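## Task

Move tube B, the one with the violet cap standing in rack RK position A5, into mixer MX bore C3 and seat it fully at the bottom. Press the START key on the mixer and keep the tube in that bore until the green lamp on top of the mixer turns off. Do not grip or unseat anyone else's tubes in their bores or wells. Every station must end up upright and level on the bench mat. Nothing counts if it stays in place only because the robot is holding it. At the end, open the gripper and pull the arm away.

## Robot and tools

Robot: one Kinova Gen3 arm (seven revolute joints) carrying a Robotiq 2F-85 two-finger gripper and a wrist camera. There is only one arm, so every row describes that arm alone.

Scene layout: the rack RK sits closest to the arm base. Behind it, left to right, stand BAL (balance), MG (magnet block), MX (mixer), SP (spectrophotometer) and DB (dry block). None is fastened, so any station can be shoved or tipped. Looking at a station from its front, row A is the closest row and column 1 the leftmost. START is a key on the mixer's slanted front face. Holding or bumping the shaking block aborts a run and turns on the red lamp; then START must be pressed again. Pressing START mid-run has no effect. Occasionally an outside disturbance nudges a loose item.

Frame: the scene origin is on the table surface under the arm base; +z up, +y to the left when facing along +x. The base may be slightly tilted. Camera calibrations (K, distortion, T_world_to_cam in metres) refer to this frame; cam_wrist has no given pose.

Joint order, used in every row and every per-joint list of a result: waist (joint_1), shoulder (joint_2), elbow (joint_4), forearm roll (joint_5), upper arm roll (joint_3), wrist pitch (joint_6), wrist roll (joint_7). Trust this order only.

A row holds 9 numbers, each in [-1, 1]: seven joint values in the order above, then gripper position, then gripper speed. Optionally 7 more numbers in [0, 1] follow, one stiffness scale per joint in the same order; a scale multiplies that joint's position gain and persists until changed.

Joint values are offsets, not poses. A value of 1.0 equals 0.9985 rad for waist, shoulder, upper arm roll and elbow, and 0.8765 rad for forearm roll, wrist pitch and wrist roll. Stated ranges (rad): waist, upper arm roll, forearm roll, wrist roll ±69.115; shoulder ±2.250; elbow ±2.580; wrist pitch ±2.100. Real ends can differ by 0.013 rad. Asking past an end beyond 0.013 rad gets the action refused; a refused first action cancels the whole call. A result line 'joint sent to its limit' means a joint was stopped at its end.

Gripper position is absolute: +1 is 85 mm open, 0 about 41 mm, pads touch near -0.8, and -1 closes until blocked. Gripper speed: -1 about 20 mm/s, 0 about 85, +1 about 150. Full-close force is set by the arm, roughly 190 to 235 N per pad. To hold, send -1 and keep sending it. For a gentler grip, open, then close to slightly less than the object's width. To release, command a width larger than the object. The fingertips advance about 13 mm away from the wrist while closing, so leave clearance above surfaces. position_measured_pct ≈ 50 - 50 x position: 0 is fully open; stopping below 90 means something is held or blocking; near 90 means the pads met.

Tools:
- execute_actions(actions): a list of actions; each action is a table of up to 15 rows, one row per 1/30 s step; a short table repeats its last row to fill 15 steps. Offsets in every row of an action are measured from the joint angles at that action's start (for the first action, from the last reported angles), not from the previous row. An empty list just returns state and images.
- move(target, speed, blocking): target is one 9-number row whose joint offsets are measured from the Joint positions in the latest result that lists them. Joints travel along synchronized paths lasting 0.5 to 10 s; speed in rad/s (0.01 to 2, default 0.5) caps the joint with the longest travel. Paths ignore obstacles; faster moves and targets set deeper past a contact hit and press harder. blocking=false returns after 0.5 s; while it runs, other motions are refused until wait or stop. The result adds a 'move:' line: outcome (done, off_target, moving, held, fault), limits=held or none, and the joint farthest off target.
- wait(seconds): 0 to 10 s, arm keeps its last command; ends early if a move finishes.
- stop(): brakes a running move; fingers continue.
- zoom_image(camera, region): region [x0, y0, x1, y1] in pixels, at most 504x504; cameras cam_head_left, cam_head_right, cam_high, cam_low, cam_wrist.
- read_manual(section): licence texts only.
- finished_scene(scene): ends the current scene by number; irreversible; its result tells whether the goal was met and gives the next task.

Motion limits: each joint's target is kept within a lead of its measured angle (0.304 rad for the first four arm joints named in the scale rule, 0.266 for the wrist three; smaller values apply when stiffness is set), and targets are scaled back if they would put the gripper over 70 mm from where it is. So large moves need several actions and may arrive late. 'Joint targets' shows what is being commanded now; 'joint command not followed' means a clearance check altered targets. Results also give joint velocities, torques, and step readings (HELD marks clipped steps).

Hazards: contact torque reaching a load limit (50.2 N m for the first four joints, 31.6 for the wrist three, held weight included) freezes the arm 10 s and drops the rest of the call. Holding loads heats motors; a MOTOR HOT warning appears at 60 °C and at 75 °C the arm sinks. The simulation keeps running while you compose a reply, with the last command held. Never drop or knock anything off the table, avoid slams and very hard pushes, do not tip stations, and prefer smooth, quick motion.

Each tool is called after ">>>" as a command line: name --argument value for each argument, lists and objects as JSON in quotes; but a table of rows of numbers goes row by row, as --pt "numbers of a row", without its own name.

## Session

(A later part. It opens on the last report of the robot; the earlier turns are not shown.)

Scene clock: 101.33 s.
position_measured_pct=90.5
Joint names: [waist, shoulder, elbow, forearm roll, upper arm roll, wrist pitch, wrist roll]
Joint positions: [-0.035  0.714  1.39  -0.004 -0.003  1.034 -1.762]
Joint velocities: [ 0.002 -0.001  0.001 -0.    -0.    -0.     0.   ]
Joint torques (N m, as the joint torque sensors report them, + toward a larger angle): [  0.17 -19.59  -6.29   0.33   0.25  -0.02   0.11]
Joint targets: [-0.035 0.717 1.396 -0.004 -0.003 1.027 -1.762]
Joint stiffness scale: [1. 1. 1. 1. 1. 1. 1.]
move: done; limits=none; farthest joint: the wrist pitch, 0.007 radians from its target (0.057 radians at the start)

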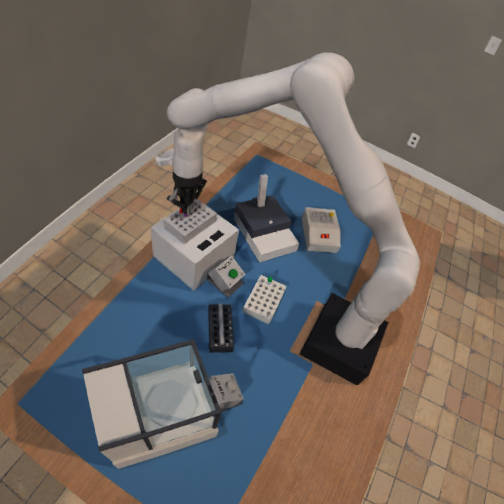

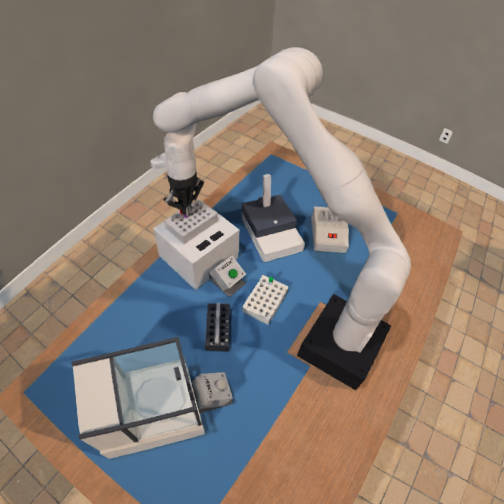

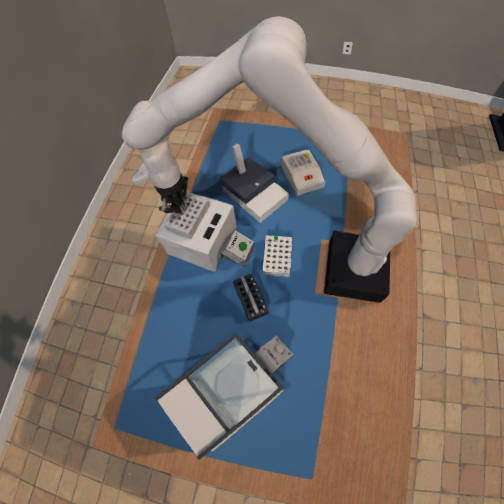

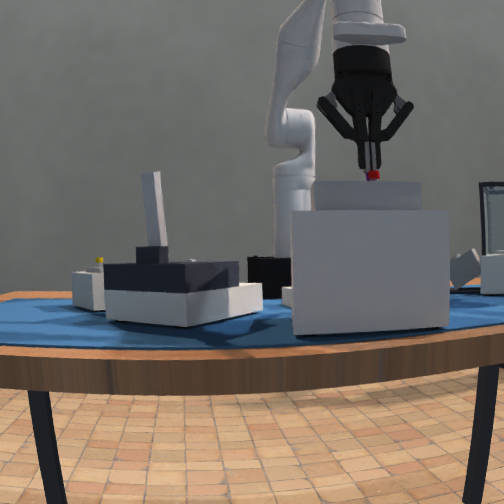

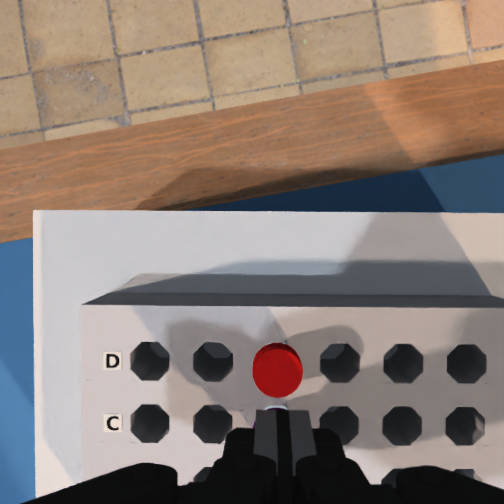

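>>> move --target '[0,-0.06,-0.02,0,0,0.08,0,-0.85,0]' --speed 0.15

>>> move --target '[-0.086,-0.4,0.612,0,0,-0.27,0.11,-0.85,0]' --speed 0.6

Scene clock: 108.57 s.
position_measured_pct=90.5
Joint names: [waist, shoulder, elbow, forearm roll, upper arm roll, wrist pitch, wrist roll]
Joint positions: [-0.035  0.657  1.375 -0.004 -0.003  1.097 -1.762]
Joint velocities: [-0.001 -0.001 -0.     0.001  0.     0.    -0.001]
Joint torques (N m, as the joint torque sensors report them, + toward a larger angle): [  0.13 -20.53  -7.36   0.31   0.16  -0.05   0.15]
Joint targets: [-0.035 0.654 1.370 -0.004 -0.003 1.104 -1.762]
Joint stiffness scale: [1. 1. 1. 1. 1. 1. 1.]
move: done; limits=none; farthest joint: the wrist pitch, 0.007 radians from its target (0.070 radians at the start)

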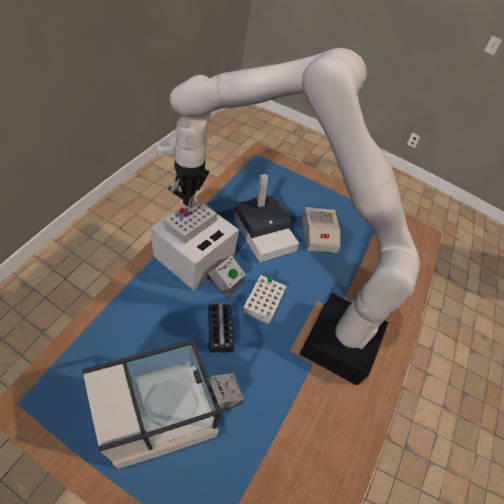

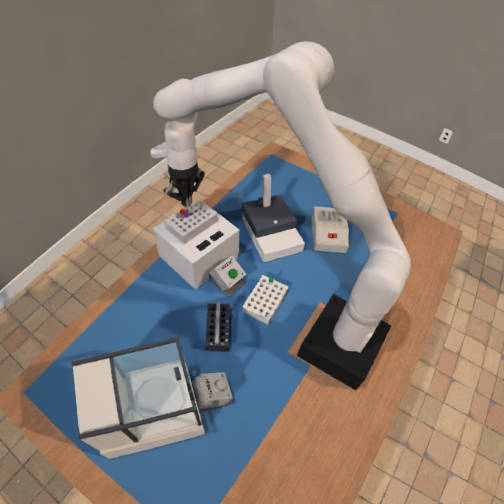

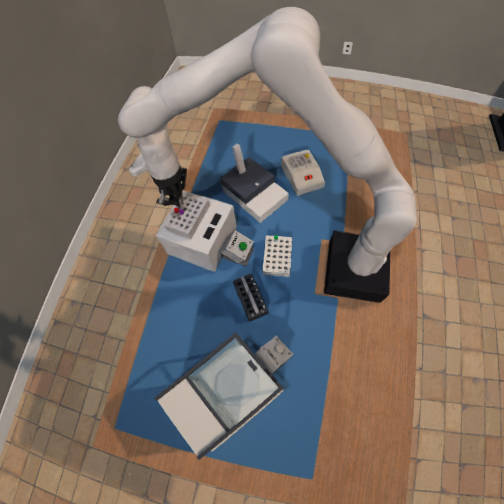

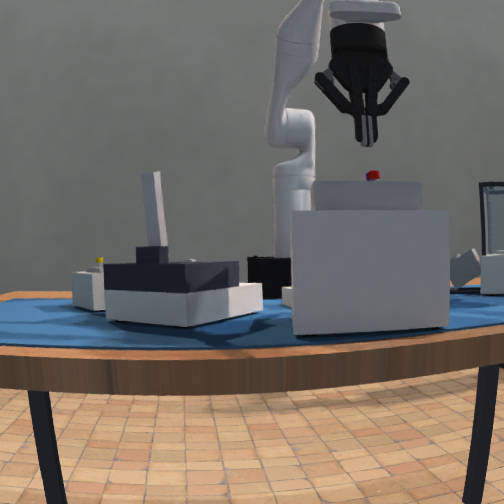

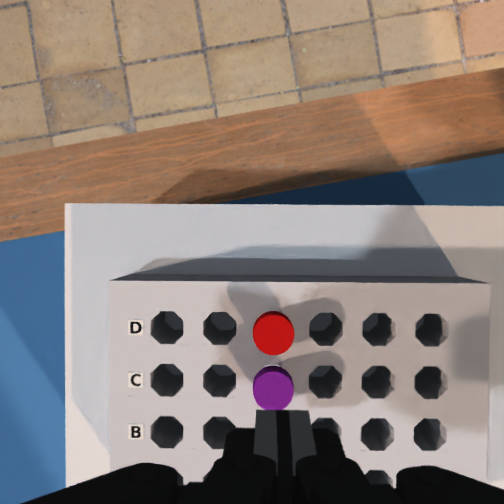

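Scene clock: 110.23 s.
position_measured_pct=90.5
Joint names: [waist, shoulder, elbow, forearm roll, upper arm roll, wrist pitch, wrist roll]
Joint positions: [-0.118  0.26   1.981 -0.004 -0.003  0.868 -1.676]
Joint velocities: [-0.001 -0.002  0.001 -0.001 -0.     0.001 -0.001]
Joint torques (N m, as the joint torque sensors report them, + toward a larger angle): [ -0.01 -12.86  -6.46   0.18  -0.03  -0.08   0.12]
Joint targets: [-0.121 0.257 1.986 -0.004 -0.003 0.861 -1.665]
Joint stiffness scale: [1. 1. 1. 1. 1. 1. 1.]
move: done; limits=none; farthest joint: the wrist roll, 0.010 radians from its target (0.096 radians at the start)

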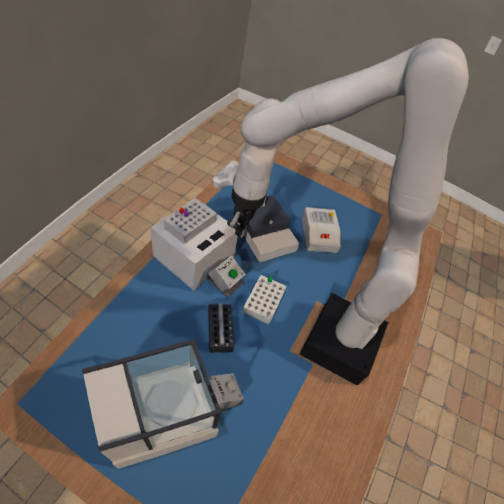

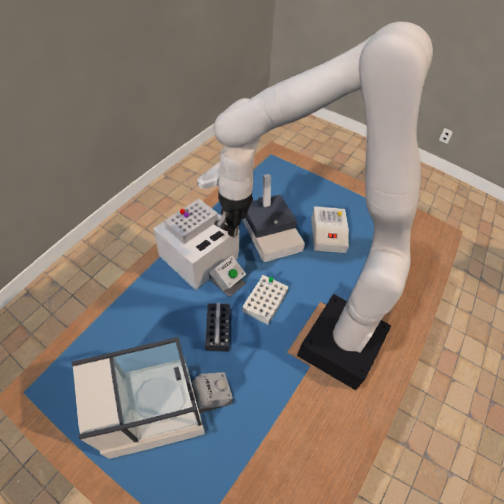

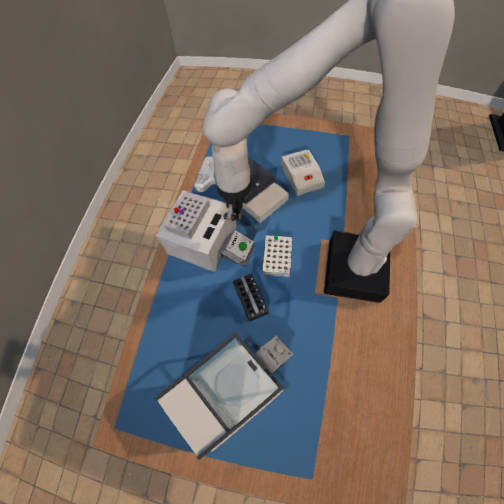

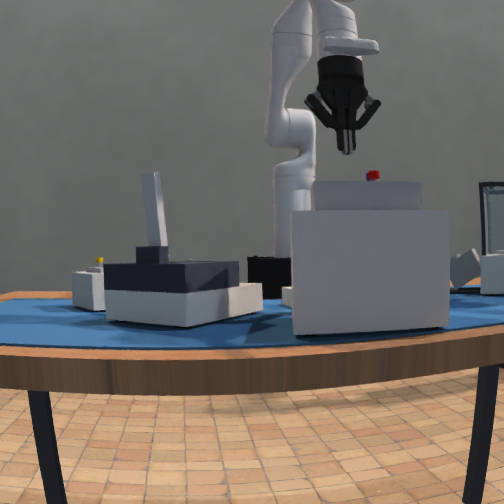

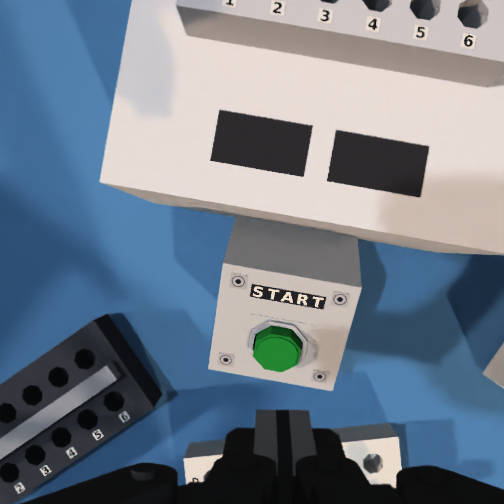

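>>> move --target '[0.014,0.295,0.417,0,0,-1,0,-0.85,0]' --speed 0.7

>>> move --target '[0,0,0,0,0,-0.066,-0.1,-0.85,0]'

>>> zoom_image --camera "cam_high" --region '[200,190,300,290]'

Scene clock: 117.20 s.
position_measured_pct=90.5
Joint names: [waist, shoulder, elbow, forearm roll, upper arm roll, wrist pitch, wrist roll]
Joint positions: [-0.107  0.552  2.393 -0.004 -0.003 -0.002 -1.676]
Joint velocities: [ 0.002  0.004 -0.001 -0.001 -0.     0.    -0.   ]
Joint torques (N m, as the joint torque sensors report them, + toward a larger angle): [ -0.1  -13.31  -1.89   0.24   0.06  -0.52   0.15]
Joint targets: [-0.104 0.555 2.398 -0.004 -0.003 -0.009 -1.676]
Joint stiffness scale: [1. 1. 1. 1. 1. 1. 1.]
move: done; limits=none; farthest joint: the wrist pitch, 0.007 radians from its target (0.876 radians at the start)

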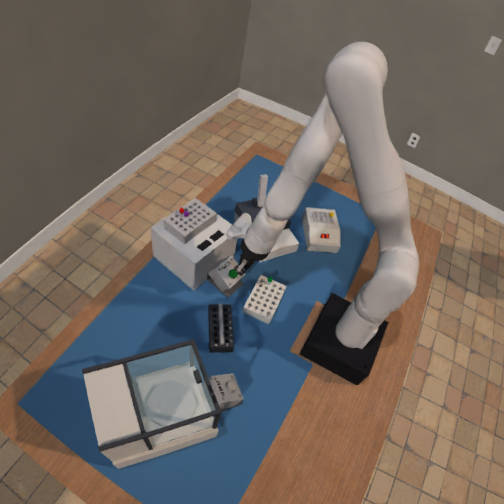

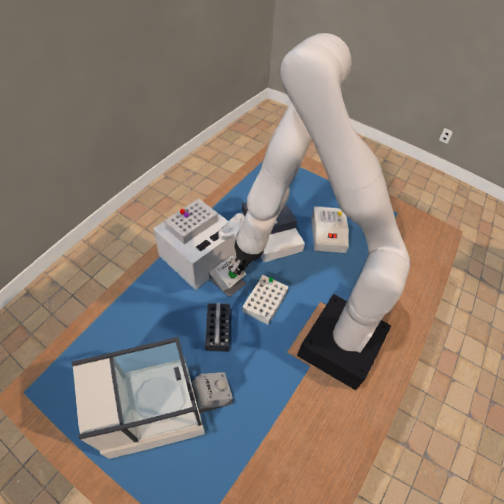

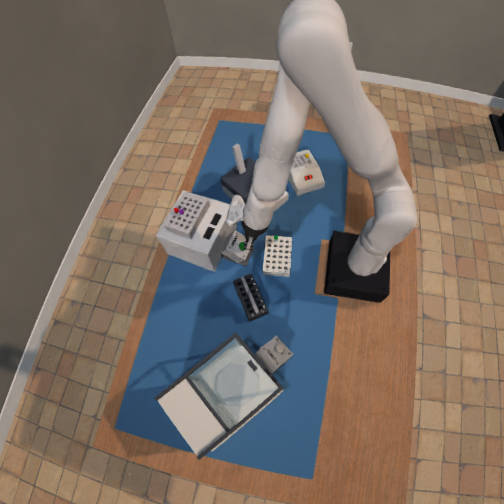

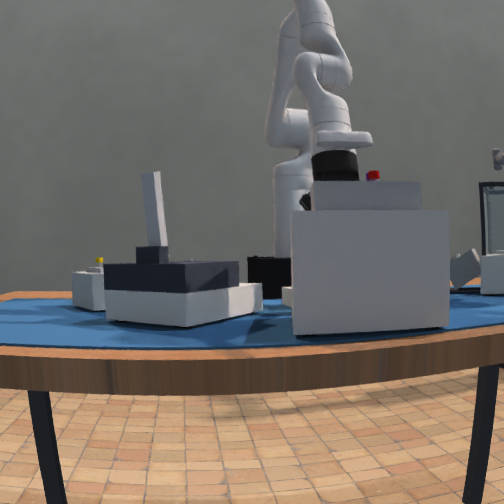

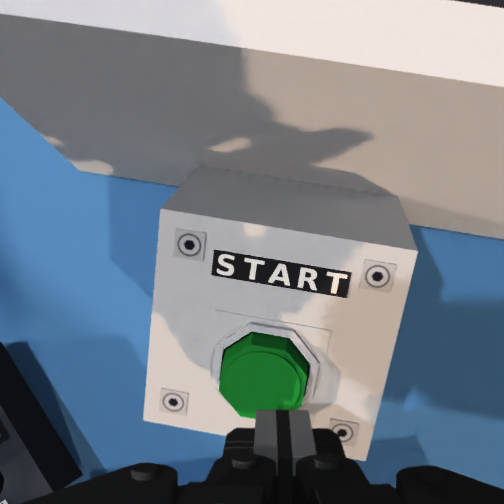

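Scene clock: 117.97 s.
position_measured_pct=90.5
Joint names: [waist, shoulder, elbow, forearm roll, upper arm roll, wrist pitch, wrist roll]
Joint positions: [-0.107  0.552  2.393 -0.004 -0.003 -0.053 -1.753]
Joint velocities: [ 0.     0.    -0.001 -0.     0.    -0.002  0.   ]
Joint torques (N m, as the joint torque sensors report them, + toward a larger angle): [ -0.09 -13.21  -1.95   0.29   0.04  -0.7    0.27]
Joint targets: [-0.107 0.552 2.393 -0.004 -0.003 -0.060 -1.764]
Joint stiffness scale: [1. 1. 1. 1. 1. 1. 1.]
move: off_target; limits=none; farthest joint: the wrist roll, 0.011 radians from its target (0.088 radians at the start)

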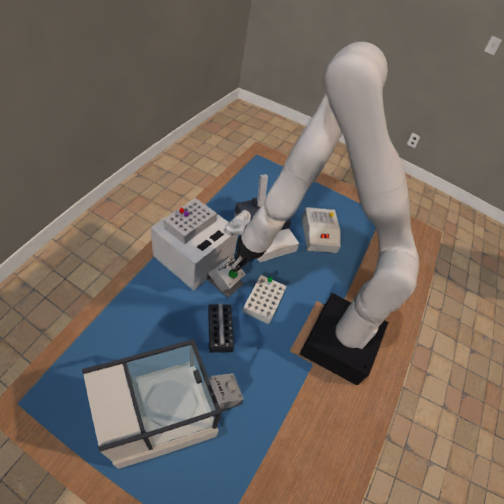

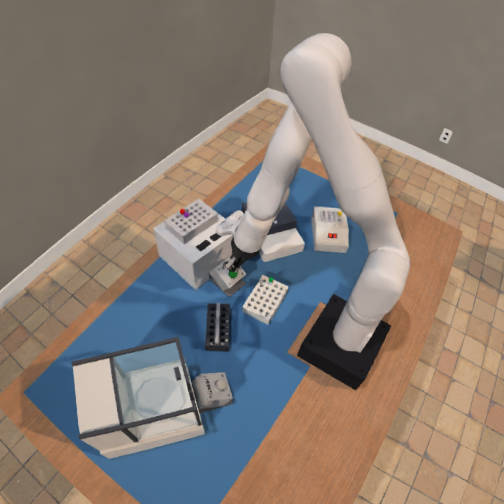

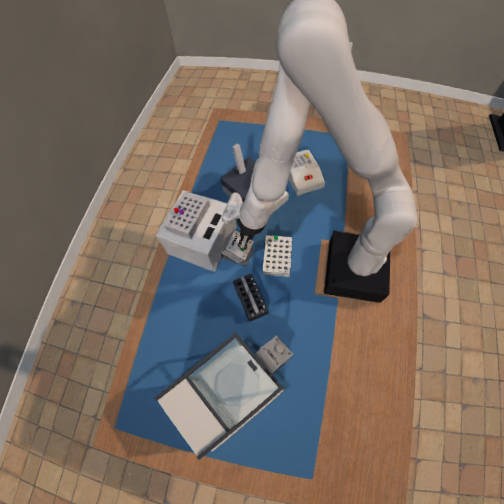

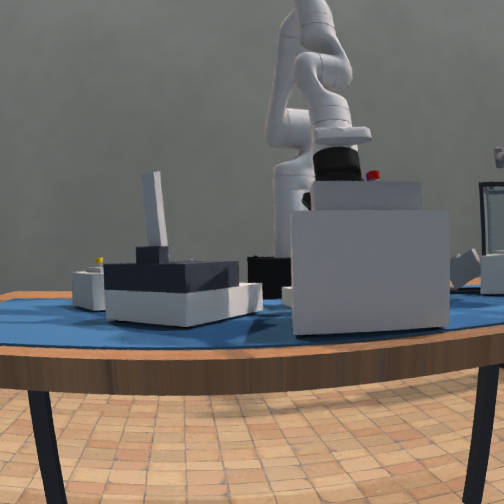

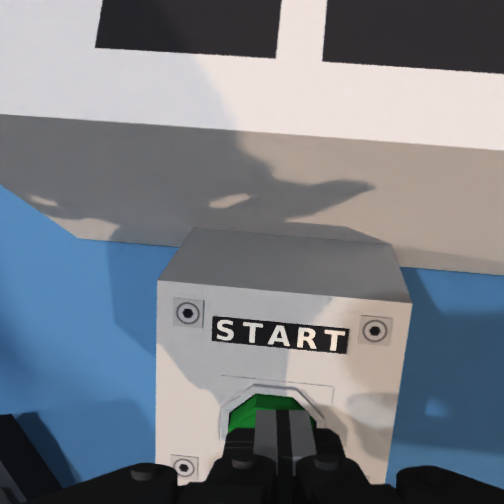

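Region (200, 190, 300, 290) of cam_high's 504x504 image, scaled by 5.040, with more detail than that image has.

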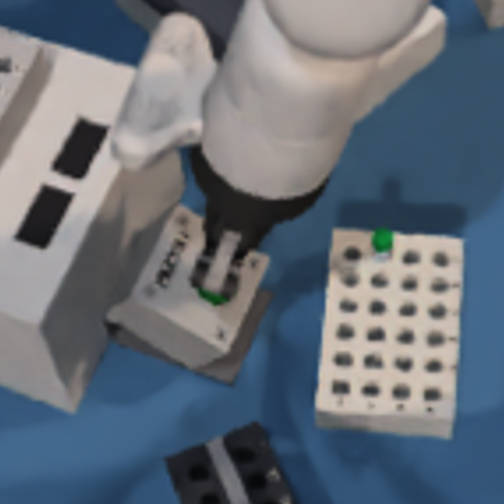

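>>> move --target '[-0.011,0.089,0.016,0,0,-0.119,0,-0.85,0]' --speed 0.08

>>> move --target '[0,0.038,0.007,0,0,-0.05,0,-0.85,0]' --speed 0.03

Scene clock: 123.63 s.
position_measured_pct=90.5
Joint names: [waist, shoulder, elbow, forearm roll, upper arm roll, wrist pitch, wrist roll]
Joint positions: [-0.113  0.622  2.408 -0.004 -0.003 -0.151 -1.753]
Joint velocities: [ 0.     0.001  0.     0.001 -0.001 -0.001  0.002]
Joint torques (N m, as the joint torque sensors report them, + toward a larger angle): [-1.02 -2.33 -3.1   0.35 -1.39 -0.54  0.16]
Joint targets: [-0.118 0.641 2.409 -0.004 -0.003 -0.157 -1.753]
Joint stiffness scale: [1. 1. 1. 1. 1. 1. 1.]
move: off_target; limits=none; farthest joint: the shoulder, 0.019 radians from its target (0.089 radians at the start)

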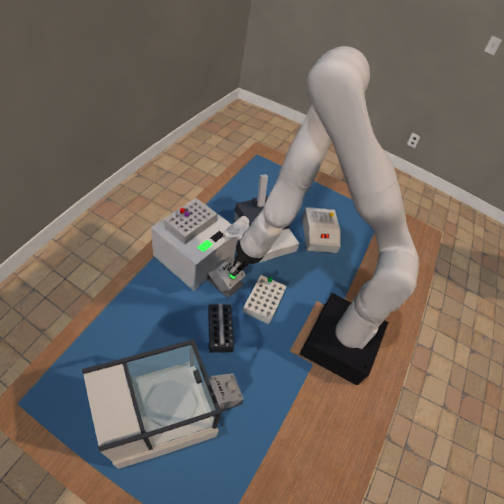

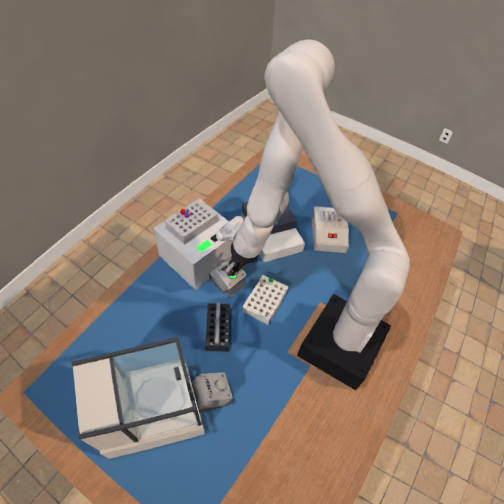

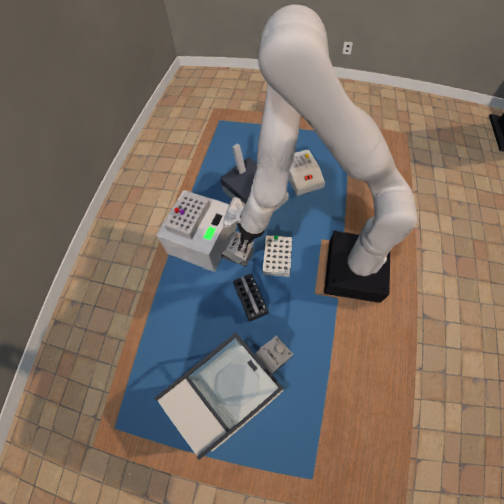

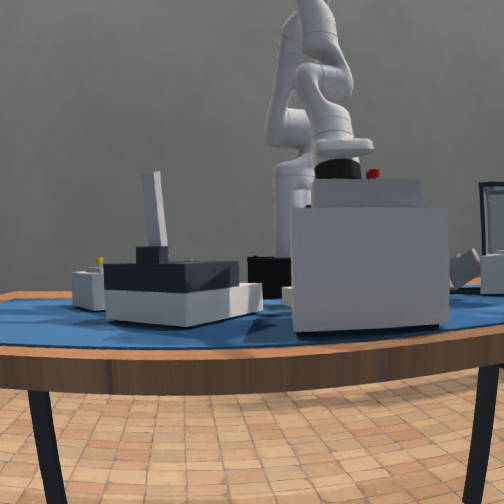

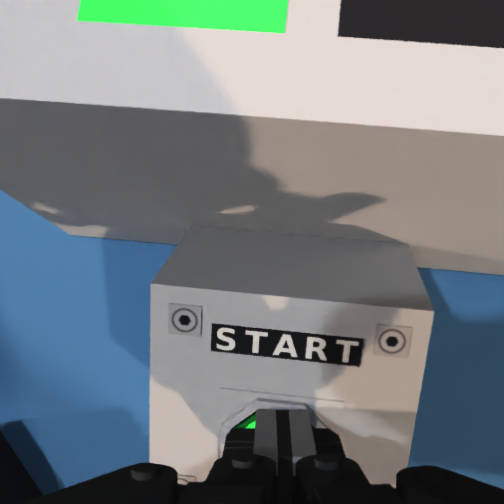

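Scene clock: 125.37 s.
position_measured_pct=90.5
Joint names: [waist, shoulder, elbow, forearm roll, upper arm roll, wrist pitch, wrist roll]
Joint positions: [-0.113  0.629  2.422 -0.004 -0.002 -0.185 -1.753]
Joint velocities: [ 0.001  0.001  0.001 -0.    -0.     0.001  0.   ]
Joint torques (N m, as the joint torque sensors report them, + toward a larger angle): [ 1.    7.42 -7.99 -0.04  1.15 -1.64  0.13]
Joint targets: [-0.113 0.660 2.415 -0.004 -0.003 -0.195 -1.753]
Joint stiffness scale: [1. 1. 1. 1. 1. 1. 1.]
move: off_target; limits=none; farthest joint: the shoulder, 0.031 radians from its target (0.038 radians at the start)

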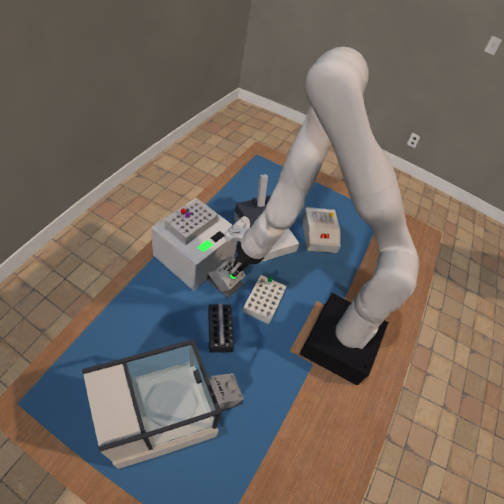

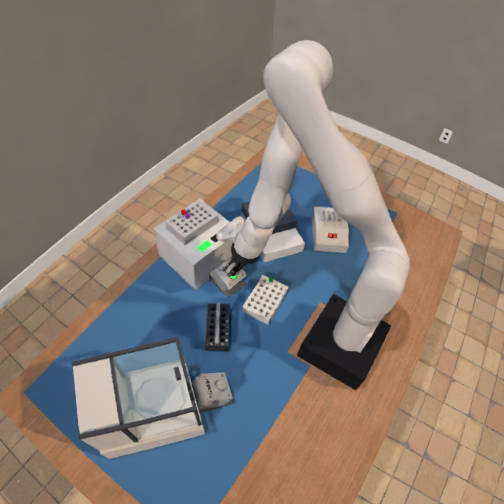

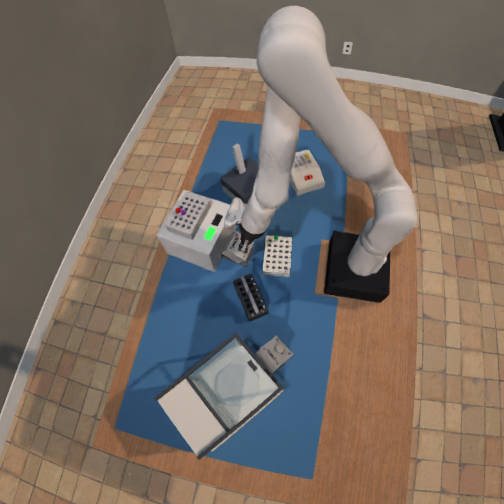

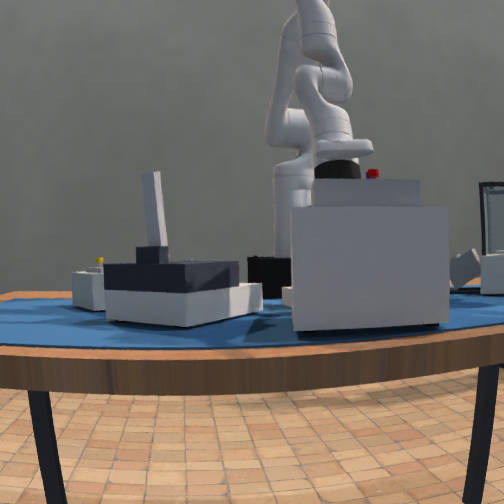

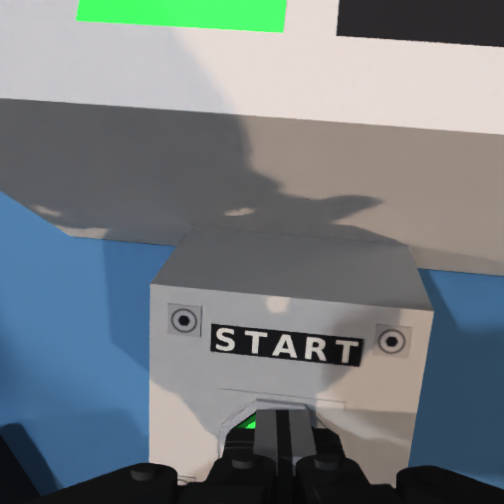

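Too hard; back off slowly.

>>> move --target '[0,-0.04,0,0,0,0.05,0,-0.85,0]' --speed 0.03

>>> move --target '[0,-0.35,-0.05,0,0,0.6,0,-0.85,0]'

>>> wait --seconds 10

Scene clock: 129.83 s.
position_measured_pct=90.5
Joint names: [waist, shoulder, elbow, forearm roll, upper arm roll, wrist pitch, wrist roll]
Joint positions: [-0.113  0.592  2.424 -0.004 -0.002 -0.148 -1.753]
Joint velocities: [ 0.    -0.003  0.001  0.     0.001  0.     0.002]
Joint torques (N m, as the joint torque sensors report them, + toward a larger angle): [ -0.13 -13.53  -1.25   0.25   0.13  -0.89   0.04]
Joint targets: [-0.113 0.589 2.422 -0.004 -0.002 -0.141 -1.753]
Joint stiffness scale: [1. 1. 1. 1. 1. 1. 1.]
move: done; limits=none; farthest joint: the wrist pitch, 0.007 radians from its target (0.044 radians at the start)

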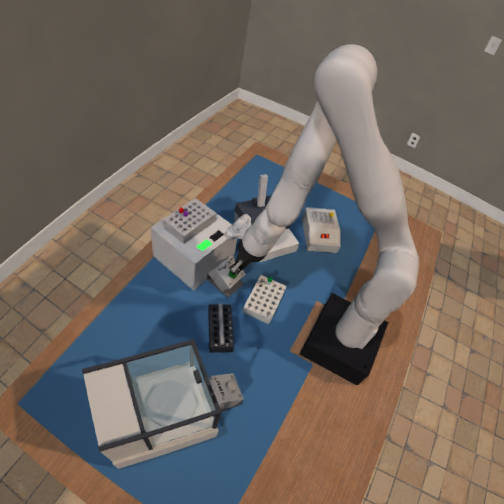

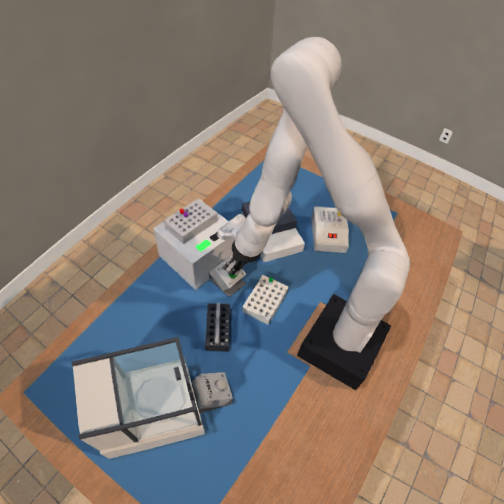

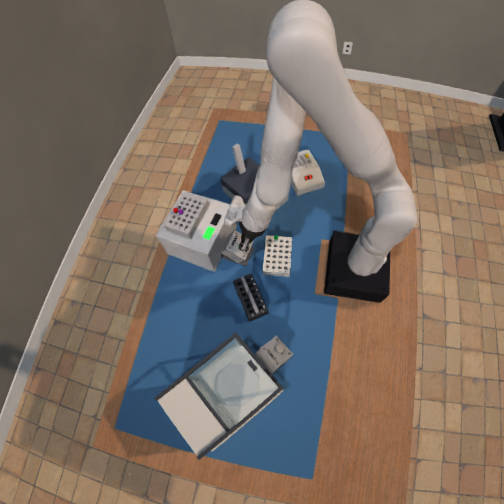

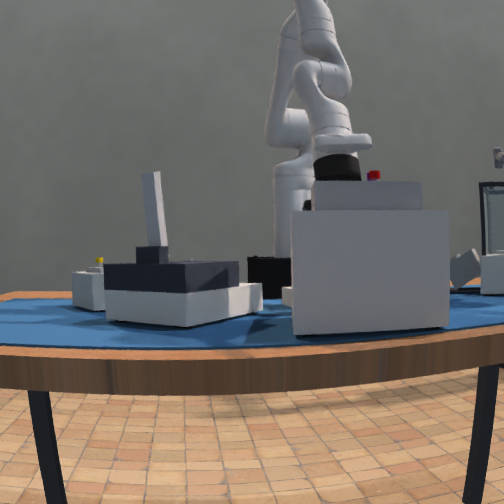

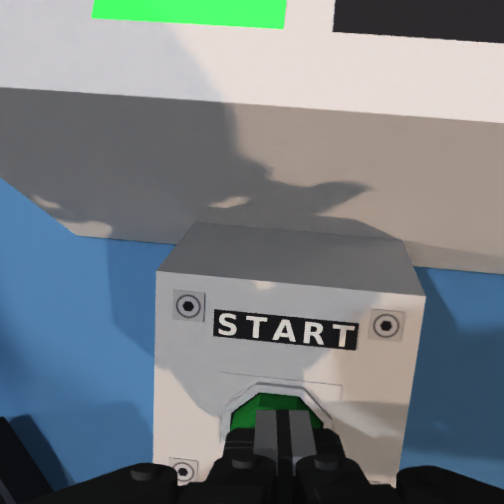

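Scene clock: 131.50 s.
position_measured_pct=90.5
Joint names: [waist, shoulder, elbow, forearm roll, upper arm roll, wrist pitch, wrist roll]
Joint positions: [-0.113  0.245  2.379 -0.004 -0.002  0.371 -1.753]
Joint velocities: [ 0.    -0.003 -0.    -0.001 -0.     0.001  0.002]
Joint torques (N m, as the joint torque sensors report them, + toward a larger angle): [-0.05 -9.67 -4.18  0.24 -0.13 -0.46  0.12]
Joint targets: [-0.113 0.242 2.374 -0.004 -0.002 0.378 -1.753]
Joint stiffness scale: [1. 1. 1. 1. 1. 1. 1.]
move: done; limits=none; farthest joint: the wrist pitch, 0.007 radians from its target (0.526 radians at the start)

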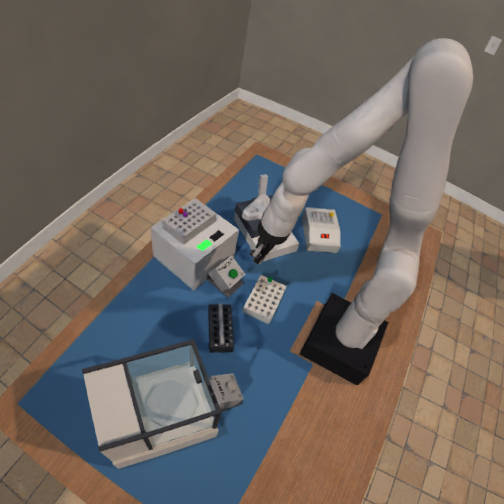

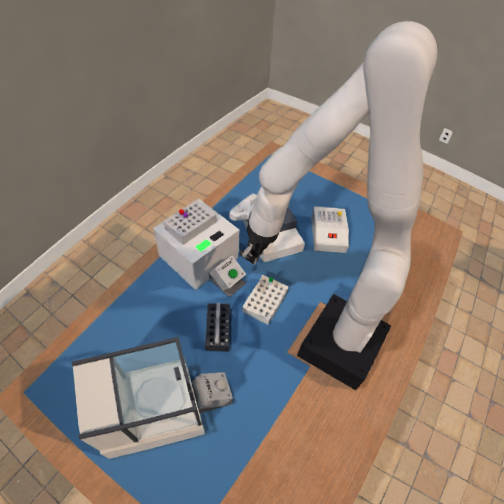

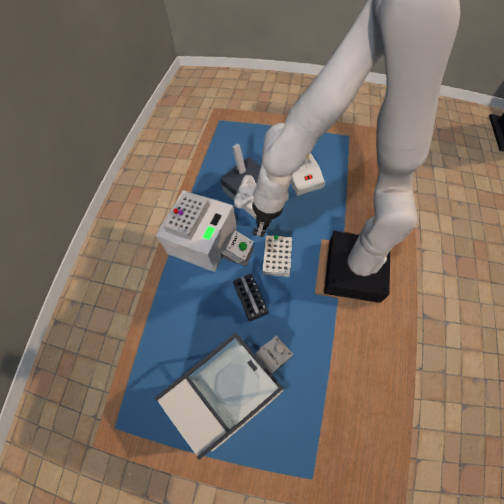

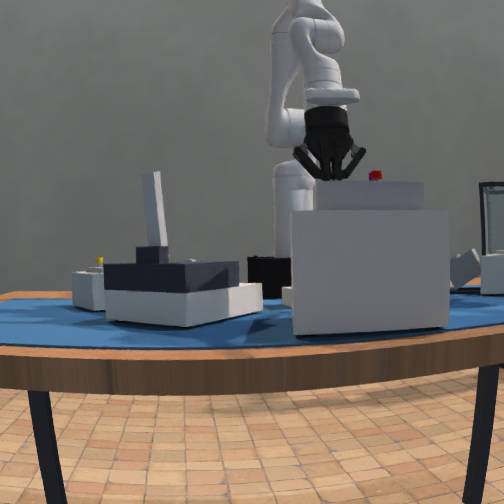

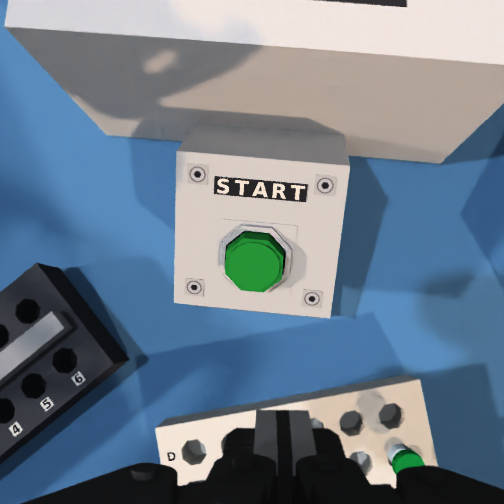

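Scene clock: 141.50 s.
position_measured_pct=90.5
Joint names: [waist, shoulder, elbow, forearm roll, upper arm roll, wrist pitch, wrist roll]
Joint positions: [-0.113  0.245  2.379 -0.004 -0.002  0.371 -1.753]
Joint velocities: [ 0.     0.001  0.    -0.    -0.    -0.002  0.   ]
Joint torques (N m, as the joint torque sensors report them, + toward a larger angle): [ -0.22 -10.12  -4.13   0.24  -0.01  -0.4    0.12]
Joint targets: [-0.113 0.242 2.374 -0.004 -0.002 0.378 -1.753]
Joint stiffness scale: [1. 1. 1. 1. 1. 1. 1.]
wait: 10.00 s; at rest by 0.17 s

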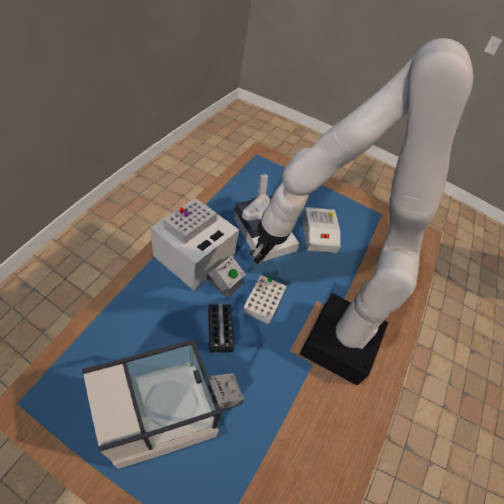

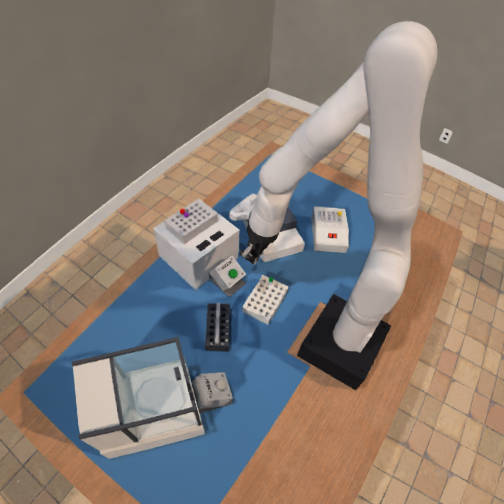

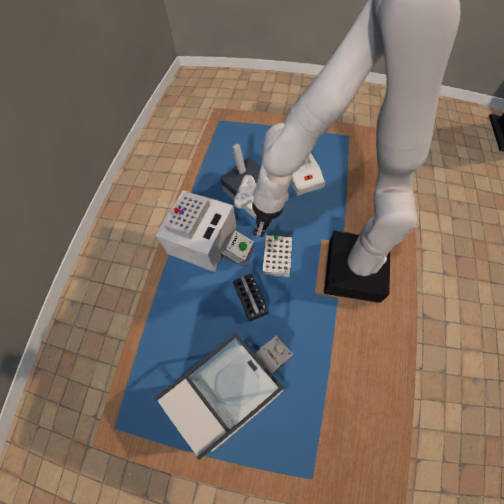

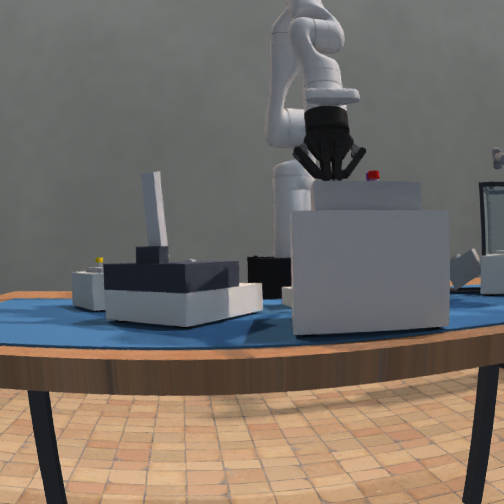

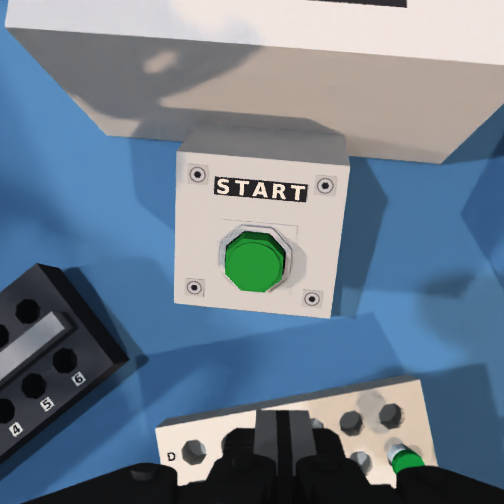

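>>> finished_scene --scene 1

The scene is finished: the task was done.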